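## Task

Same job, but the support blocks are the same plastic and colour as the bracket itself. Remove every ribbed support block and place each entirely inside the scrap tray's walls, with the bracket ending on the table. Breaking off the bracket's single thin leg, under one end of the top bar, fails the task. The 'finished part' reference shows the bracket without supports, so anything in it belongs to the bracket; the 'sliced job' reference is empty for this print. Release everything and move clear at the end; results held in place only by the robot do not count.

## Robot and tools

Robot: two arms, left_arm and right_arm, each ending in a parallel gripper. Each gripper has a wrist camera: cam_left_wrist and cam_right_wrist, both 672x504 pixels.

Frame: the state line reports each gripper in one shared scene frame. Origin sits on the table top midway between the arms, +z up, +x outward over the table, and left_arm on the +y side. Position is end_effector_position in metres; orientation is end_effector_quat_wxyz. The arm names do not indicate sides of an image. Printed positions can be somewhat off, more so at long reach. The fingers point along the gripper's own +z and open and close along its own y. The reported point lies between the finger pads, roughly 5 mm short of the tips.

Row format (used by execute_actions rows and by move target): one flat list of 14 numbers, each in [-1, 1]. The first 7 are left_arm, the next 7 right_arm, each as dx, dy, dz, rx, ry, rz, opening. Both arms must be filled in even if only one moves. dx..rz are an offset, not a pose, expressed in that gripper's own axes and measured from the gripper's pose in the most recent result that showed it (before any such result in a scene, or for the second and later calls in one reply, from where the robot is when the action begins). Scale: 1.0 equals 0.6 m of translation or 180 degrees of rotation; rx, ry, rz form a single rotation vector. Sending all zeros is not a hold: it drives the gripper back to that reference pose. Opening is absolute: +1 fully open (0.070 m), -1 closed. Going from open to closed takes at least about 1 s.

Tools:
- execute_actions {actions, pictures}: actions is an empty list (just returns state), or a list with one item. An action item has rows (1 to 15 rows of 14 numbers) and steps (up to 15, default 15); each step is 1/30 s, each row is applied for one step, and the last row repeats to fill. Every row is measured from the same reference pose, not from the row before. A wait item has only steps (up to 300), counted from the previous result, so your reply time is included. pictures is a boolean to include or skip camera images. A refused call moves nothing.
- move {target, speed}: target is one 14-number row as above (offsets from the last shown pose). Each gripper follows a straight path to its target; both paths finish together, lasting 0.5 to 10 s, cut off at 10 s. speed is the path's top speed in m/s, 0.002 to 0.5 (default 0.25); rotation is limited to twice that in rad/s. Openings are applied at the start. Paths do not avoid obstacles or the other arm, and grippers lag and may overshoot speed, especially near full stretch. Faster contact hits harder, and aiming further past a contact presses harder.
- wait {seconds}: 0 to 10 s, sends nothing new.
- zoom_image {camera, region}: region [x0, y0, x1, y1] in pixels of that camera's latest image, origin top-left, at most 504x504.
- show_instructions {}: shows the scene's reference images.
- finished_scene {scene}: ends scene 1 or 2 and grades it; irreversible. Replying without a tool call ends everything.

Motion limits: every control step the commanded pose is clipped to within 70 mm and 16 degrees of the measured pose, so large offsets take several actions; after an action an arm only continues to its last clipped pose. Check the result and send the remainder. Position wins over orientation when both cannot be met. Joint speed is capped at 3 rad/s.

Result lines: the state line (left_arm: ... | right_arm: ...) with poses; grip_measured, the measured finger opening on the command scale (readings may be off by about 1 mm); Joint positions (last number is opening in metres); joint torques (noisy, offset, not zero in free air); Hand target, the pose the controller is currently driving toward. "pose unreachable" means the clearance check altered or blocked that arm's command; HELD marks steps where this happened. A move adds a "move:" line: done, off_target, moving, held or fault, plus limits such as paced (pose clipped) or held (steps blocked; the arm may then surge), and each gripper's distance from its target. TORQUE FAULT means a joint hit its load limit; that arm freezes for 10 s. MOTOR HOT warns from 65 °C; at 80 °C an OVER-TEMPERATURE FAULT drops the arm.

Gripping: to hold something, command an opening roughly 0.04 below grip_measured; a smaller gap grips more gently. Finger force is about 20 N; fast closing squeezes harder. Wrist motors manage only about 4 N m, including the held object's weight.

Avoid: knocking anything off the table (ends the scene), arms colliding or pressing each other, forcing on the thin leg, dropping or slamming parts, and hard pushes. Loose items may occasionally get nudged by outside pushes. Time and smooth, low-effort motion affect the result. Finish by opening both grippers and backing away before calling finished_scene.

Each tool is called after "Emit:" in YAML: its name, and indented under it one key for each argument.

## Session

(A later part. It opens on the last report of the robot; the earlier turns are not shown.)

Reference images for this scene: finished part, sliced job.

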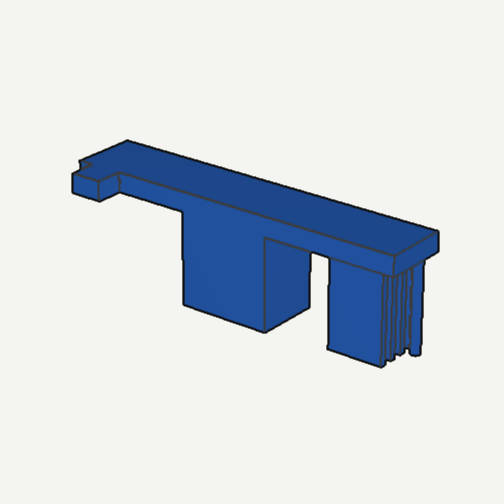

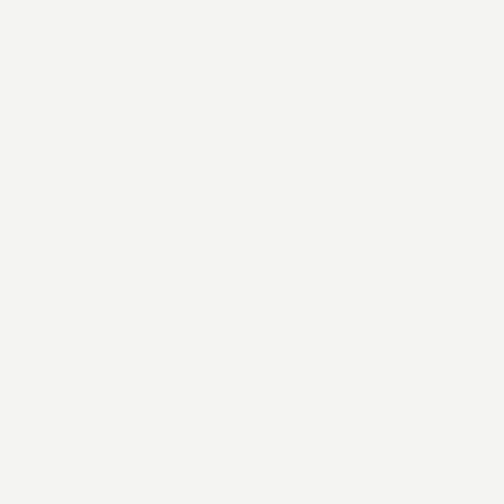

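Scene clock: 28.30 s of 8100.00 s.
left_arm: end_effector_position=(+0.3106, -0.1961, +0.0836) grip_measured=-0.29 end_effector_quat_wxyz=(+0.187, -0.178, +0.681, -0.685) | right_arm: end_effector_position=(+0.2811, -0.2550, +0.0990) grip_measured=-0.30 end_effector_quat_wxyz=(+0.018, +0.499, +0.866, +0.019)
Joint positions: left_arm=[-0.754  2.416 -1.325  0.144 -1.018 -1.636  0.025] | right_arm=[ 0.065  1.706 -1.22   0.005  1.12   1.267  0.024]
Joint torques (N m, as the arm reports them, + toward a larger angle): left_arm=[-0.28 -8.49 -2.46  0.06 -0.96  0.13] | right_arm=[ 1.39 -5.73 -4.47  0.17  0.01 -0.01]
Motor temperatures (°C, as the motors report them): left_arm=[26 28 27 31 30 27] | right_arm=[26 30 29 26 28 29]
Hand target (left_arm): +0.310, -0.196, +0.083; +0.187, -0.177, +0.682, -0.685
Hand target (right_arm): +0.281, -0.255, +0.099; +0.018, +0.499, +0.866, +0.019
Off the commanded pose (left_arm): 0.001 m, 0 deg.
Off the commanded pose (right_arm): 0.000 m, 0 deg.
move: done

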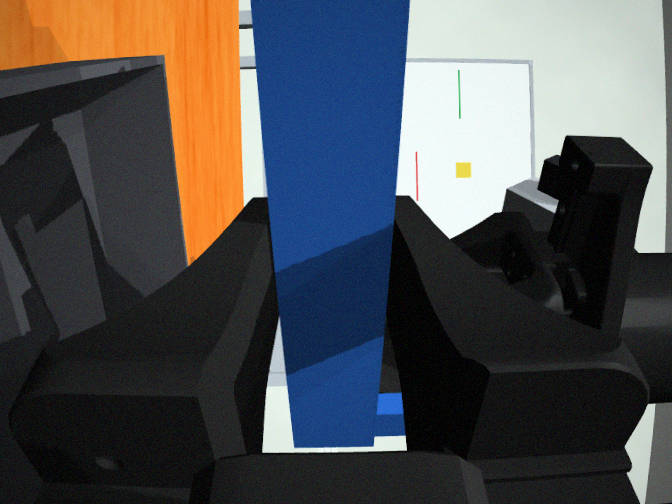

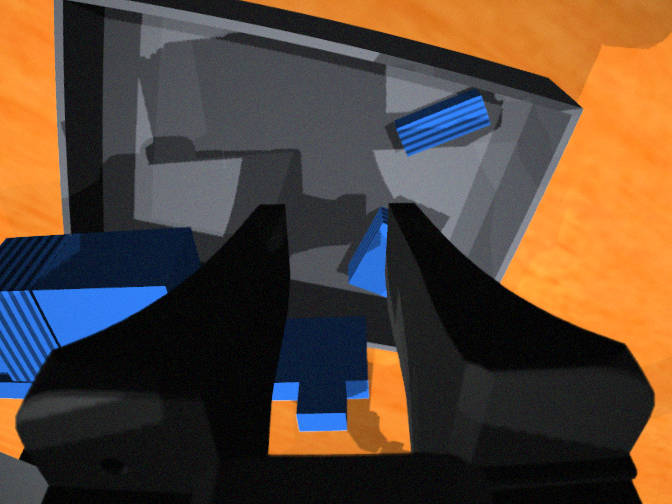

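Emit:
move:
  target: [0,0,0,0,0,0,-0.45,0,0,-0.033,0,0,0,-1]
  speed: 0.08

Emit:
move:
  target: [0.05,0.004,0.006,0,0,0,-0.45,0,0.078,0,0,0,0,-1]
  speed: 0.1

Scene clock: 30.07 s of 8100.00 s.
left_arm: end_effector_position=(+0.3103, -0.1961, +0.0831) grip_measured=-0.29 end_effector_quat_wxyz=(+0.187, -0.177, +0.682, -0.685) | right_arm: end_effector_position=(+0.2802, -0.2549, +0.1194) grip_measured=-0.98 end_effector_quat_wxyz=(+0.018, +0.499, +0.866, +0.020)
Joint positions: left_arm=[-0.754  2.417 -1.324  0.144 -1.018 -1.636  0.025] | right_arm=[ 0.065  1.683 -1.274  0.005  1.196  1.267  0.001]
Joint torques (N m, as the arm reports them, + toward a larger angle): left_arm=[ 0.08 -9.06 -3.09 -0.09 -1.01  0.21] | right_arm=[ 0.61 -6.69 -4.83  0.11 -0.09 -0.01]
Motor temperatures (°C, as the motors report them): left_arm=[26 28 27 31 30 27] | right_arm=[26 30 29 26 28 29]
Hand target (left_arm): +0.311, -0.196, +0.084; +0.187, -0.178, +0.681, -0.685
Hand target (right_arm): +0.280, -0.255, +0.119; +0.018, +0.499, +0.866, +0.019
Off the commanded pose (left_arm): 0.001 m, 0 deg.
Off the commanded pose (right_arm): 0.001 m, 0 deg.
move: done

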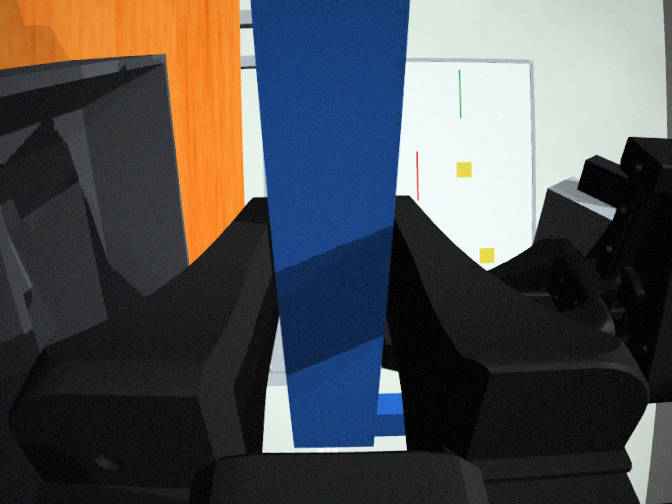

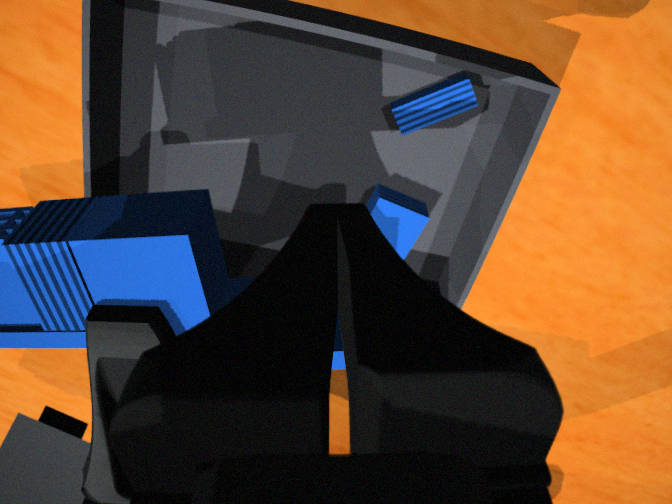

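Scene clock: 30.83 s of 8100.00 s.
left_arm: end_effector_position=(+0.2861, -0.2143, +0.0806) grip_measured=-0.29 end_effector_quat_wxyz=(+0.188, -0.177, +0.682, -0.685) | right_arm: end_effector_position=(+0.3207, -0.2311, +0.1209) grip_measured=-0.98 end_effector_quat_wxyz=(+0.028, +0.498, +0.866, +0.031)
Joint positions: left_arm=[-0.831  2.426 -1.332  0.053 -1.015 -1.586  0.025] | right_arm=[ 0.104  1.815 -1.458  0.004  1.217  1.306  0.001]
Joint torques (N m, as the arm reports them, + toward a larger angle): left_arm=[ 0.46 -8.71 -4.28  0.07 -0.99  0.1 ] | right_arm=[ 1.28 -8.29 -4.22 -0.02  0.1   0.14]
Motor temperatures (°C, as the motors report them): left_arm=[26 28 27 31 30 27] | right_arm=[26 30 29 26 28 29]
Hand target (left_arm): +0.286, -0.214, +0.081; +0.187, -0.177, +0.682, -0.685
Hand target (right_arm): +0.320, -0.231, +0.121; +0.028, +0.498, +0.866, +0.030
Off the commanded pose (left_arm): 0.000 m, 0 deg.
Off the commanded pose (right_arm): 0.001 m, 2 deg.
joint sent to its limit (right arm) — the command would take joint 5 (wrist pitch) past its upper limit, so that joint was sent only as far as its limit.
move: done

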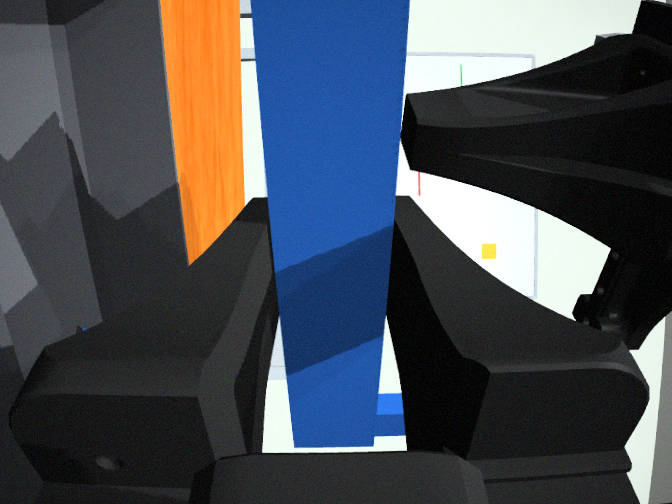

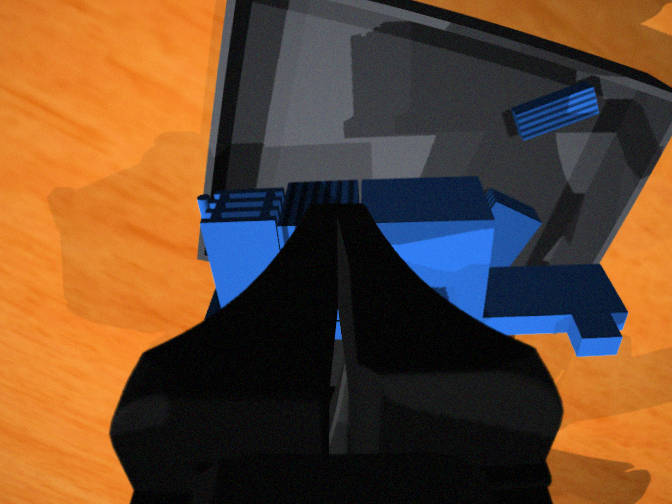

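Emit:
move:
  target: [0,0,0,0,0,0,-0.45,-0.007,0.007,0.006,0,0,0,-1]
  speed: 0.03

Emit:
move:
  target: [0,0,0,0,0,0,-0.45,0,-0.001,0.022,0,0,0,-1]
  speed: 0.01

Scene clock: 32.43 s of 8100.00 s.
left_arm: end_effector_position=(+0.2863, -0.2143, +0.0807) grip_measured=-0.29 end_effector_quat_wxyz=(+0.187, -0.177, +0.682, -0.685) | right_arm: end_effector_position=(+0.3267, -0.2327, +0.1176) grip_measured=-0.98 end_effector_quat_wxyz=(+0.029, +0.498, +0.866, +0.031)
Joint positions: left_arm=[-0.831  2.426 -1.332  0.054 -1.015 -1.587  0.025] | right_arm=[ 0.096  1.836 -1.475  0.004  1.213  1.298  0.001]
Joint torques (N m, as the arm reports them, + toward a larger angle): left_arm=[-0.44 -8.95 -3.97 -0.22 -1.02  0.37] | right_arm=[ 0.39 -6.87 -6.3   0.16 -0.06 -0.08]
Motor temperatures (°C, as the motors report them): left_arm=[26 28 27 31 30 27] | right_arm=[26 30 29 26 28 29]
Hand target (left_arm): +0.286, -0.214, +0.081; +0.188, -0.177, +0.682, -0.685
Hand target (right_arm): +0.327, -0.233, +0.118; +0.028, +0.498, +0.866, +0.031
Off the commanded pose (left_arm): 0.000 m, 0 deg.
Off the commanded pose (right_arm): 0.000 m, 0 deg.
move: done

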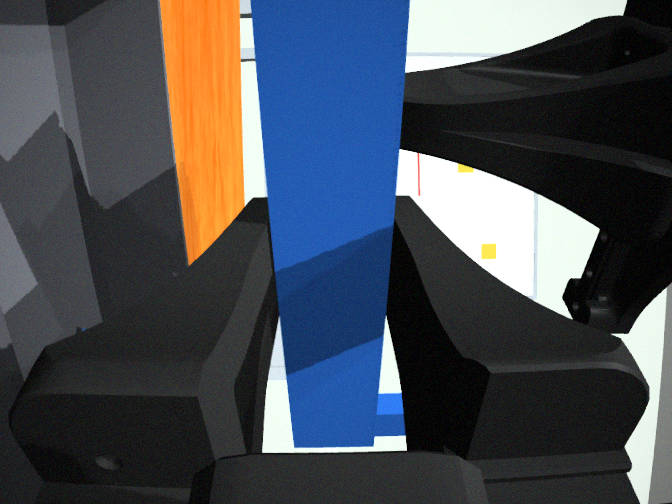

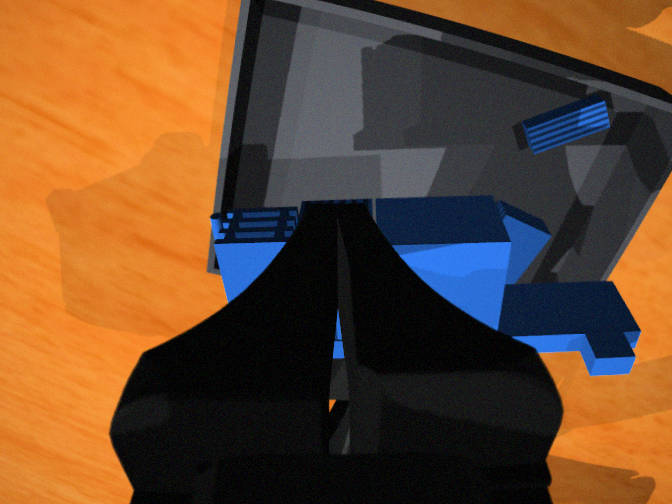

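Scene clock: 34.23 s of 8100.00 s.
left_arm: end_effector_position=(+0.2863, -0.2146, +0.0817) grip_measured=-0.29 end_effector_quat_wxyz=(+0.188, -0.177, +0.681, -0.685) | right_arm: end_effector_position=(+0.3270, -0.2330, +0.1035) grip_measured=-0.98 end_effector_quat_wxyz=(+0.028, +0.499, +0.866, +0.030)
Joint positions: left_arm=[-0.831  2.425 -1.334  0.054 -1.015 -1.587  0.025] | right_arm=[ 0.095  1.849 -1.437  0.004  1.165  1.297  0.001]
Joint torques (N m, as the arm reports them, + toward a larger angle): left_arm=[ 0.32 -8.61 -3.07 -0.01 -0.95  0.24] | right_arm=[ 0.72 -9.01 -6.42  0.1   0.18 -0.14]
Motor temperatures (°C, as the motors report them): left_arm=[26 28 27 31 30 27] | right_arm=[26 30 29 26 28 29]
Hand target (left_arm): +0.286, -0.214, +0.081; +0.187, -0.177, +0.682, -0.685
Hand target (right_arm): +0.327, -0.233, +0.104; +0.029, +0.498, +0.866, +0.031
Off the commanded pose (left_arm): 0.001 m, 0 deg.
Off the commanded pose (right_arm): 0.001 m, 0 deg.
move: done

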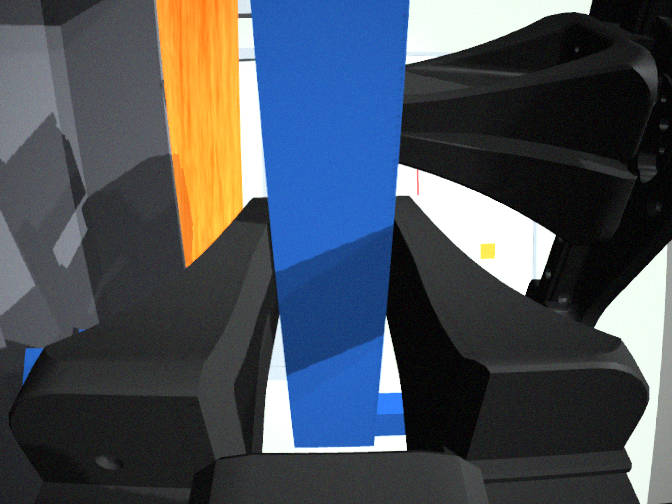

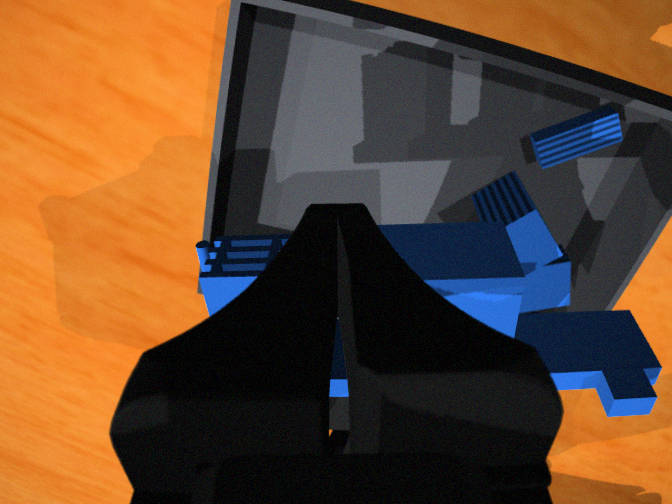

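Emit:
move:
  target: [0,-0.01,-0.03,0,-0.009,0,-0.45,-0.12,0,-0.13,-0.05,0,0,-1]
  speed: 0.2

Emit:
move:
  target: [0,0.01,-0.4,-0.5,0,0,-0.45,0,-0.1,0,0,0,0,1]
  speed: 0.35

Scene clock: 36.20 s of 8100.00 s.
left_arm: end_effector_position=(+0.2770, -0.1987, +0.0873) grip_measured=-0.29 end_effector_quat_wxyz=(+0.197, -0.187, +0.678, -0.683) | right_arm: end_effector_position=(+0.3577, -0.2976, +0.1843) grip_measured=-0.98 end_effector_quat_wxyz=(+0.093, +0.494, +0.858, +0.110)
Joint positions: left_arm=[-0.846  2.371 -1.232  0.003 -1.063 -1.56   0.025] | right_arm=[-0.131  1.737 -1.57   0.096  1.217  1.052  0.001]
Joint torques (N m, as the arm reports them, + toward a larger angle): left_arm=[-0.13 -8.61 -3.22 -0.04 -1.16  0.27] | right_arm=[ 1.85 -5.98 -4.52  0.17 -0.01  0.26]
Motor temperatures (°C, as the motors report them): left_arm=[26 28 27 31 30 27] | right_arm=[26 30 29 26 28 29]
Hand target (left_arm): +0.277, -0.199, +0.087; +0.197, -0.187, +0.678, -0.683
Hand target (right_arm): +0.357, -0.297, +0.183; +0.091, +0.494, +0.858, +0.109
Off the commanded pose (left_arm): 0.000 m, 0 deg.
Off the commanded pose (right_arm): 0.002 m, 3 deg.
joint sent to its limit (right arm) — the command would take joint 5 (wrist pitch) past its upper limit, so that joint was sent only as far as its limit.
move: off_target (right_arm)

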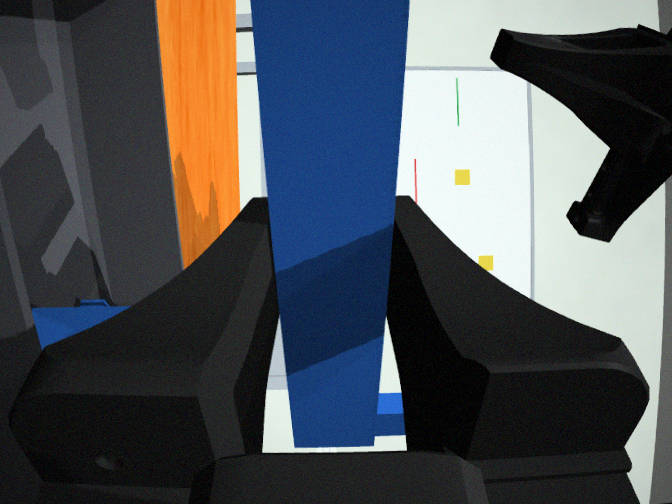

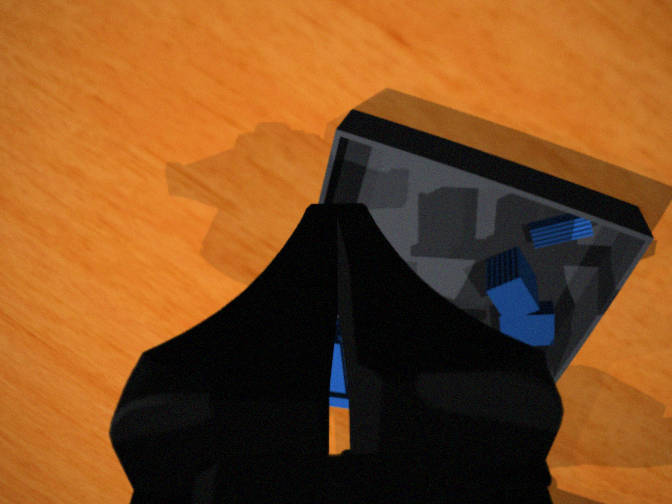

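Scene clock: 38.87 s of 8100.00 s.
left_arm: end_effector_position=(+0.1512, +0.0087, +0.0776) grip_measured=-0.29 end_effector_quat_wxyz=(+0.004, -0.268, +0.963, -0.004) | right_arm: end_effector_position=(+0.3081, -0.3273, +0.1683) grip_measured=+1.00 end_effector_quat_wxyz=(+0.094, +0.494, +0.858, +0.109)
Joint positions: left_arm=[-0.847  1.843 -1.323  0.006  1.129 -1.565  0.025] | right_arm=[-0.228  1.565 -1.292  0.125  1.122  0.936  0.07 ]
Joint torques (N m, as the arm reports them, + toward a larger angle): left_arm=[-0.32 -6.15 -4.13 -0.18 -0.25  0.26] | right_arm=[ 0.53 -6.29 -5.3   0.25 -0.24 -0.06]
Motor temperatures (°C, as the motors report them): left_arm=[26 28 27 31 30 27] | right_arm=[26 30 29 26 28 29]
Hand target (left_arm): +0.151, +0.009, +0.078; +0.004, -0.268, +0.963, -0.004
Hand target (right_arm): +0.308, -0.327, +0.168; +0.094, +0.494, +0.858, +0.109
Off the commanded pose (left_arm): 0.003 m, 1 deg.
Off the commanded pose (right_arm): 0.001 m, 0 deg.
move: done

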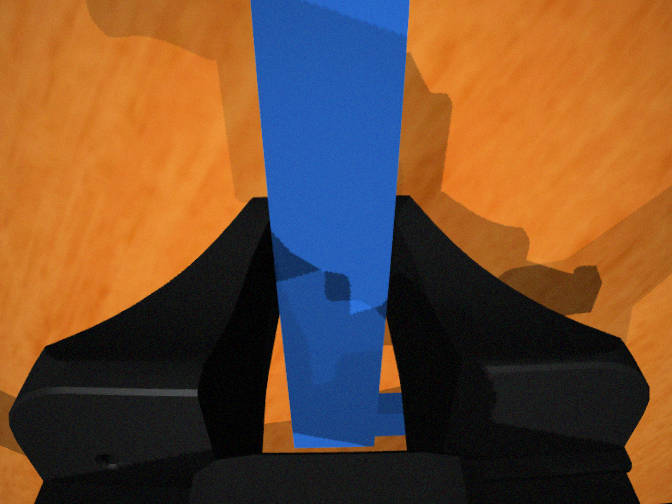

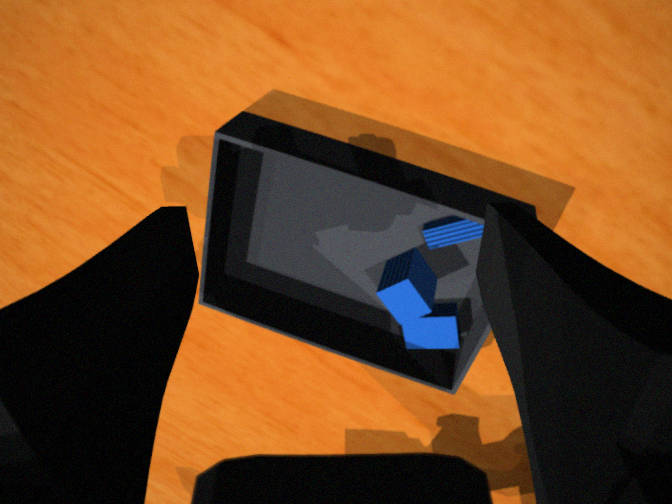

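Emit:
move:
  target: [0,0,0.087,0,0.01,0,-0.45,0,0,0,0,0,0,1]
  speed: 0.04

Emit:
move:
  target: [0,0,0,0,0,0,0.5,0,0,0,0,0,0,1]

Emit:
move:
  target: [-0.05,0,-0.17,0.04,0,0,1,0,0,0,0,0,0,1]

Scene clock: 41.40 s of 8100.00 s.
left_arm: end_effector_position=(+0.1516, +0.0077, +0.0255) grip_measured=-0.29 end_effector_quat_wxyz=(-0.012, -0.268, +0.963, -0.009) | right_arm: end_effector_position=(+0.3081, -0.3273, +0.1683) grip_measured=+1.00 end_effector_quat_wxyz=(+0.094, +0.494, +0.858, +0.109)
Joint positions: left_arm=[-0.826  1.924 -1.219 -0.034  0.944 -1.521  0.025] | right_arm=[-0.228  1.565 -1.292  0.125  1.122  0.936  0.07 ]
Joint torques (N m, as the arm reports them, + toward a larger angle): left_arm=[ 0.32 -5.88 -2.67 -0.11 -0.01  0.19] | right_arm=[ 0.99 -5.7  -6.44  0.22 -0.22  0.11]
Motor temperatures (°C, as the motors report them): left_arm=[26 28 27 31 30 27] | right_arm=[26 30 29 26 28 29]
Hand target (left_arm): +0.152, +0.008, +0.026; -0.012, -0.268, +0.963, -0.008
Hand target (right_arm): +0.308, -0.327, +0.168; +0.094, +0.494, +0.858, +0.109
Off the commanded pose (left_arm): 0.001 m, 0 deg.
Off the commanded pose (right_arm): 0.000 m, 0 deg.
move: done

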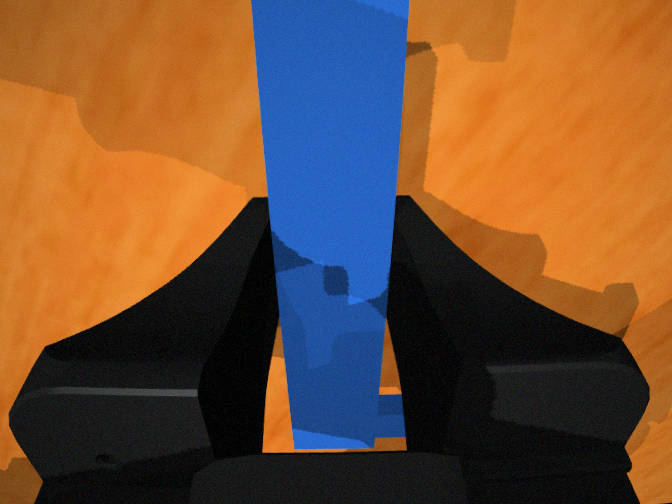

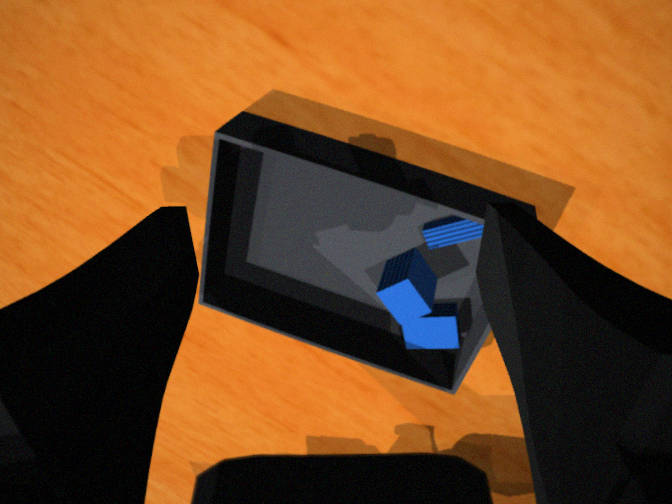

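Scene clock: 42.03 s of 8100.00 s.
left_arm: end_effector_position=(+0.1516, +0.0077, +0.0255) grip_measured=+0.50 end_effector_quat_wxyz=(-0.012, -0.268, +0.963, -0.009) | right_arm: end_effector_position=(+0.3081, -0.3273, +0.1683) grip_measured=+1.00 end_effector_quat_wxyz=(+0.094, +0.494, +0.858, +0.109)
Joint positions: left_arm=[-0.826  1.924 -1.219 -0.034  0.944 -1.521  0.053] | right_arm=[-0.228  1.565 -1.292  0.125  1.122  0.936  0.07 ]
Joint torques (N m, as the arm reports them, + toward a larger angle): left_arm=[ 0.31 -6.06 -2.67 -0.12 -0.07  0.24] | right_arm=[ 1.   -5.69 -6.44  0.22 -0.22  0.11]
Motor temperatures (°C, as the motors report them): left_arm=[26 28 27 31 30 27] | right_arm=[26 30 29 26 28 29]
Hand target (left_arm): +0.152, +0.008, +0.026; -0.012, -0.268, +0.963, -0.009
Hand target (right_arm): +0.308, -0.327, +0.168; +0.094, +0.494, +0.858, +0.109
Off the commanded pose (left_arm): 0.000 m, 0 deg.
Off the commanded pose (right_arm): 0.000 m, 0 deg.
move: done

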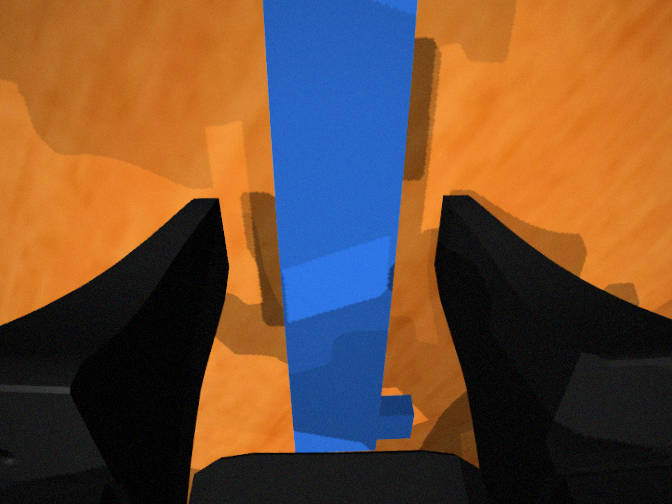

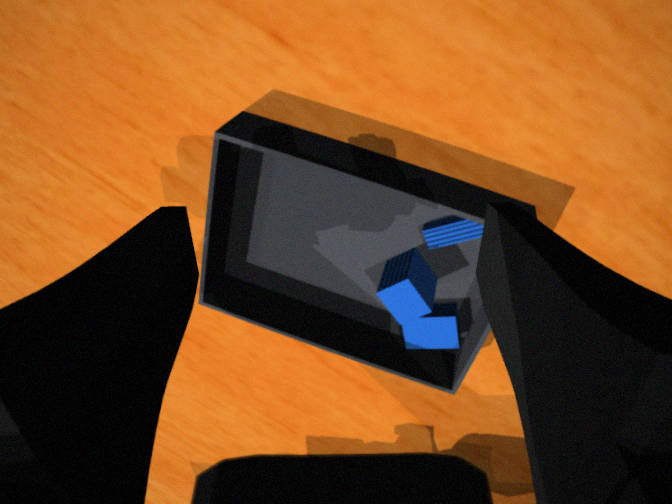

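Scene clock: 42.80 s of 8100.00 s.
left_arm: end_effector_position=(+0.1788, +0.0266, +0.1265) grip_measured=+1.00 end_effector_quat_wxyz=(+0.005, -0.269, +0.961, -0.070) | right_arm: end_effector_position=(+0.3081, -0.3273, +0.1683) grip_measured=+1.00 end_effector_quat_wxyz=(+0.094, +0.494, +0.858, +0.109)
Joint positions: left_arm=[-0.721  1.709 -1.33  -0.049  1.146 -1.422  0.07 ] | right_arm=[-0.228  1.565 -1.292  0.125  1.122  0.936  0.07 ]
Joint torques (N m, as the arm reports them, + toward a larger angle): left_arm=[-0.22 -4.83 -2.72 -0.22 -0.36 -0.05] | right_arm=[ 1.   -5.71 -6.43  0.22 -0.22  0.11]
Motor temperatures (°C, as the motors report them): left_arm=[26 28 27 31 30 27] | right_arm=[26 30 29 26 28 29]
Hand target (left_arm): +0.178, +0.027, +0.126; +0.005, -0.269, +0.961, -0.069
Hand target (right_arm): +0.308, -0.327, +0.168; +0.094, +0.494, +0.858, +0.109
Off the commanded pose (left_arm): 0.001 m, 0 deg.
Off the commanded pose (right_arm): 0.000 m, 0 deg.
move: done

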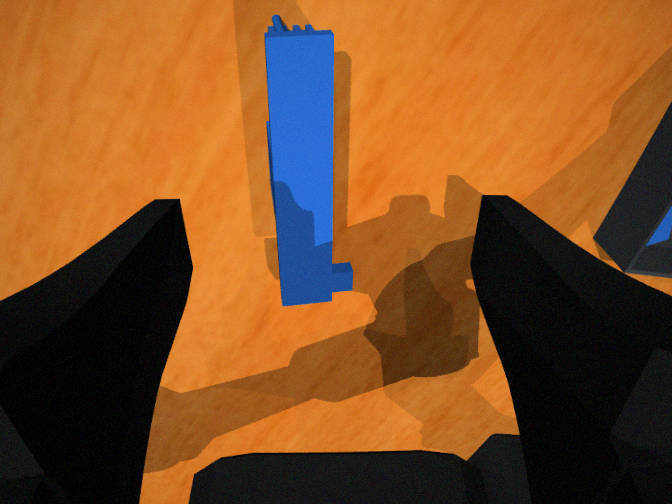

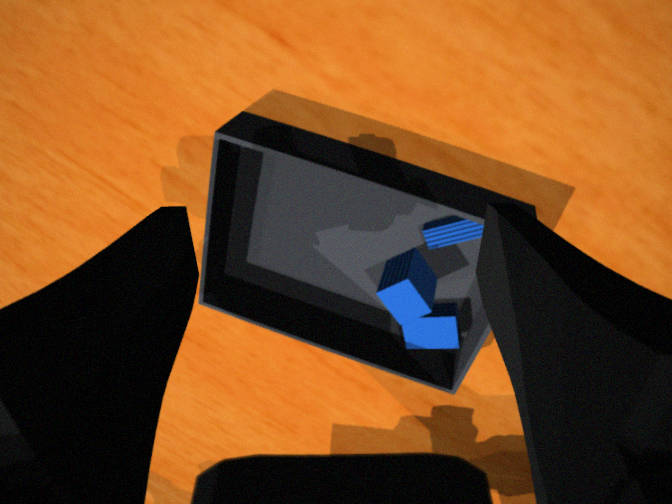

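Emit:
finished_scene:
  scene: 2

The scene is finished: the task was done.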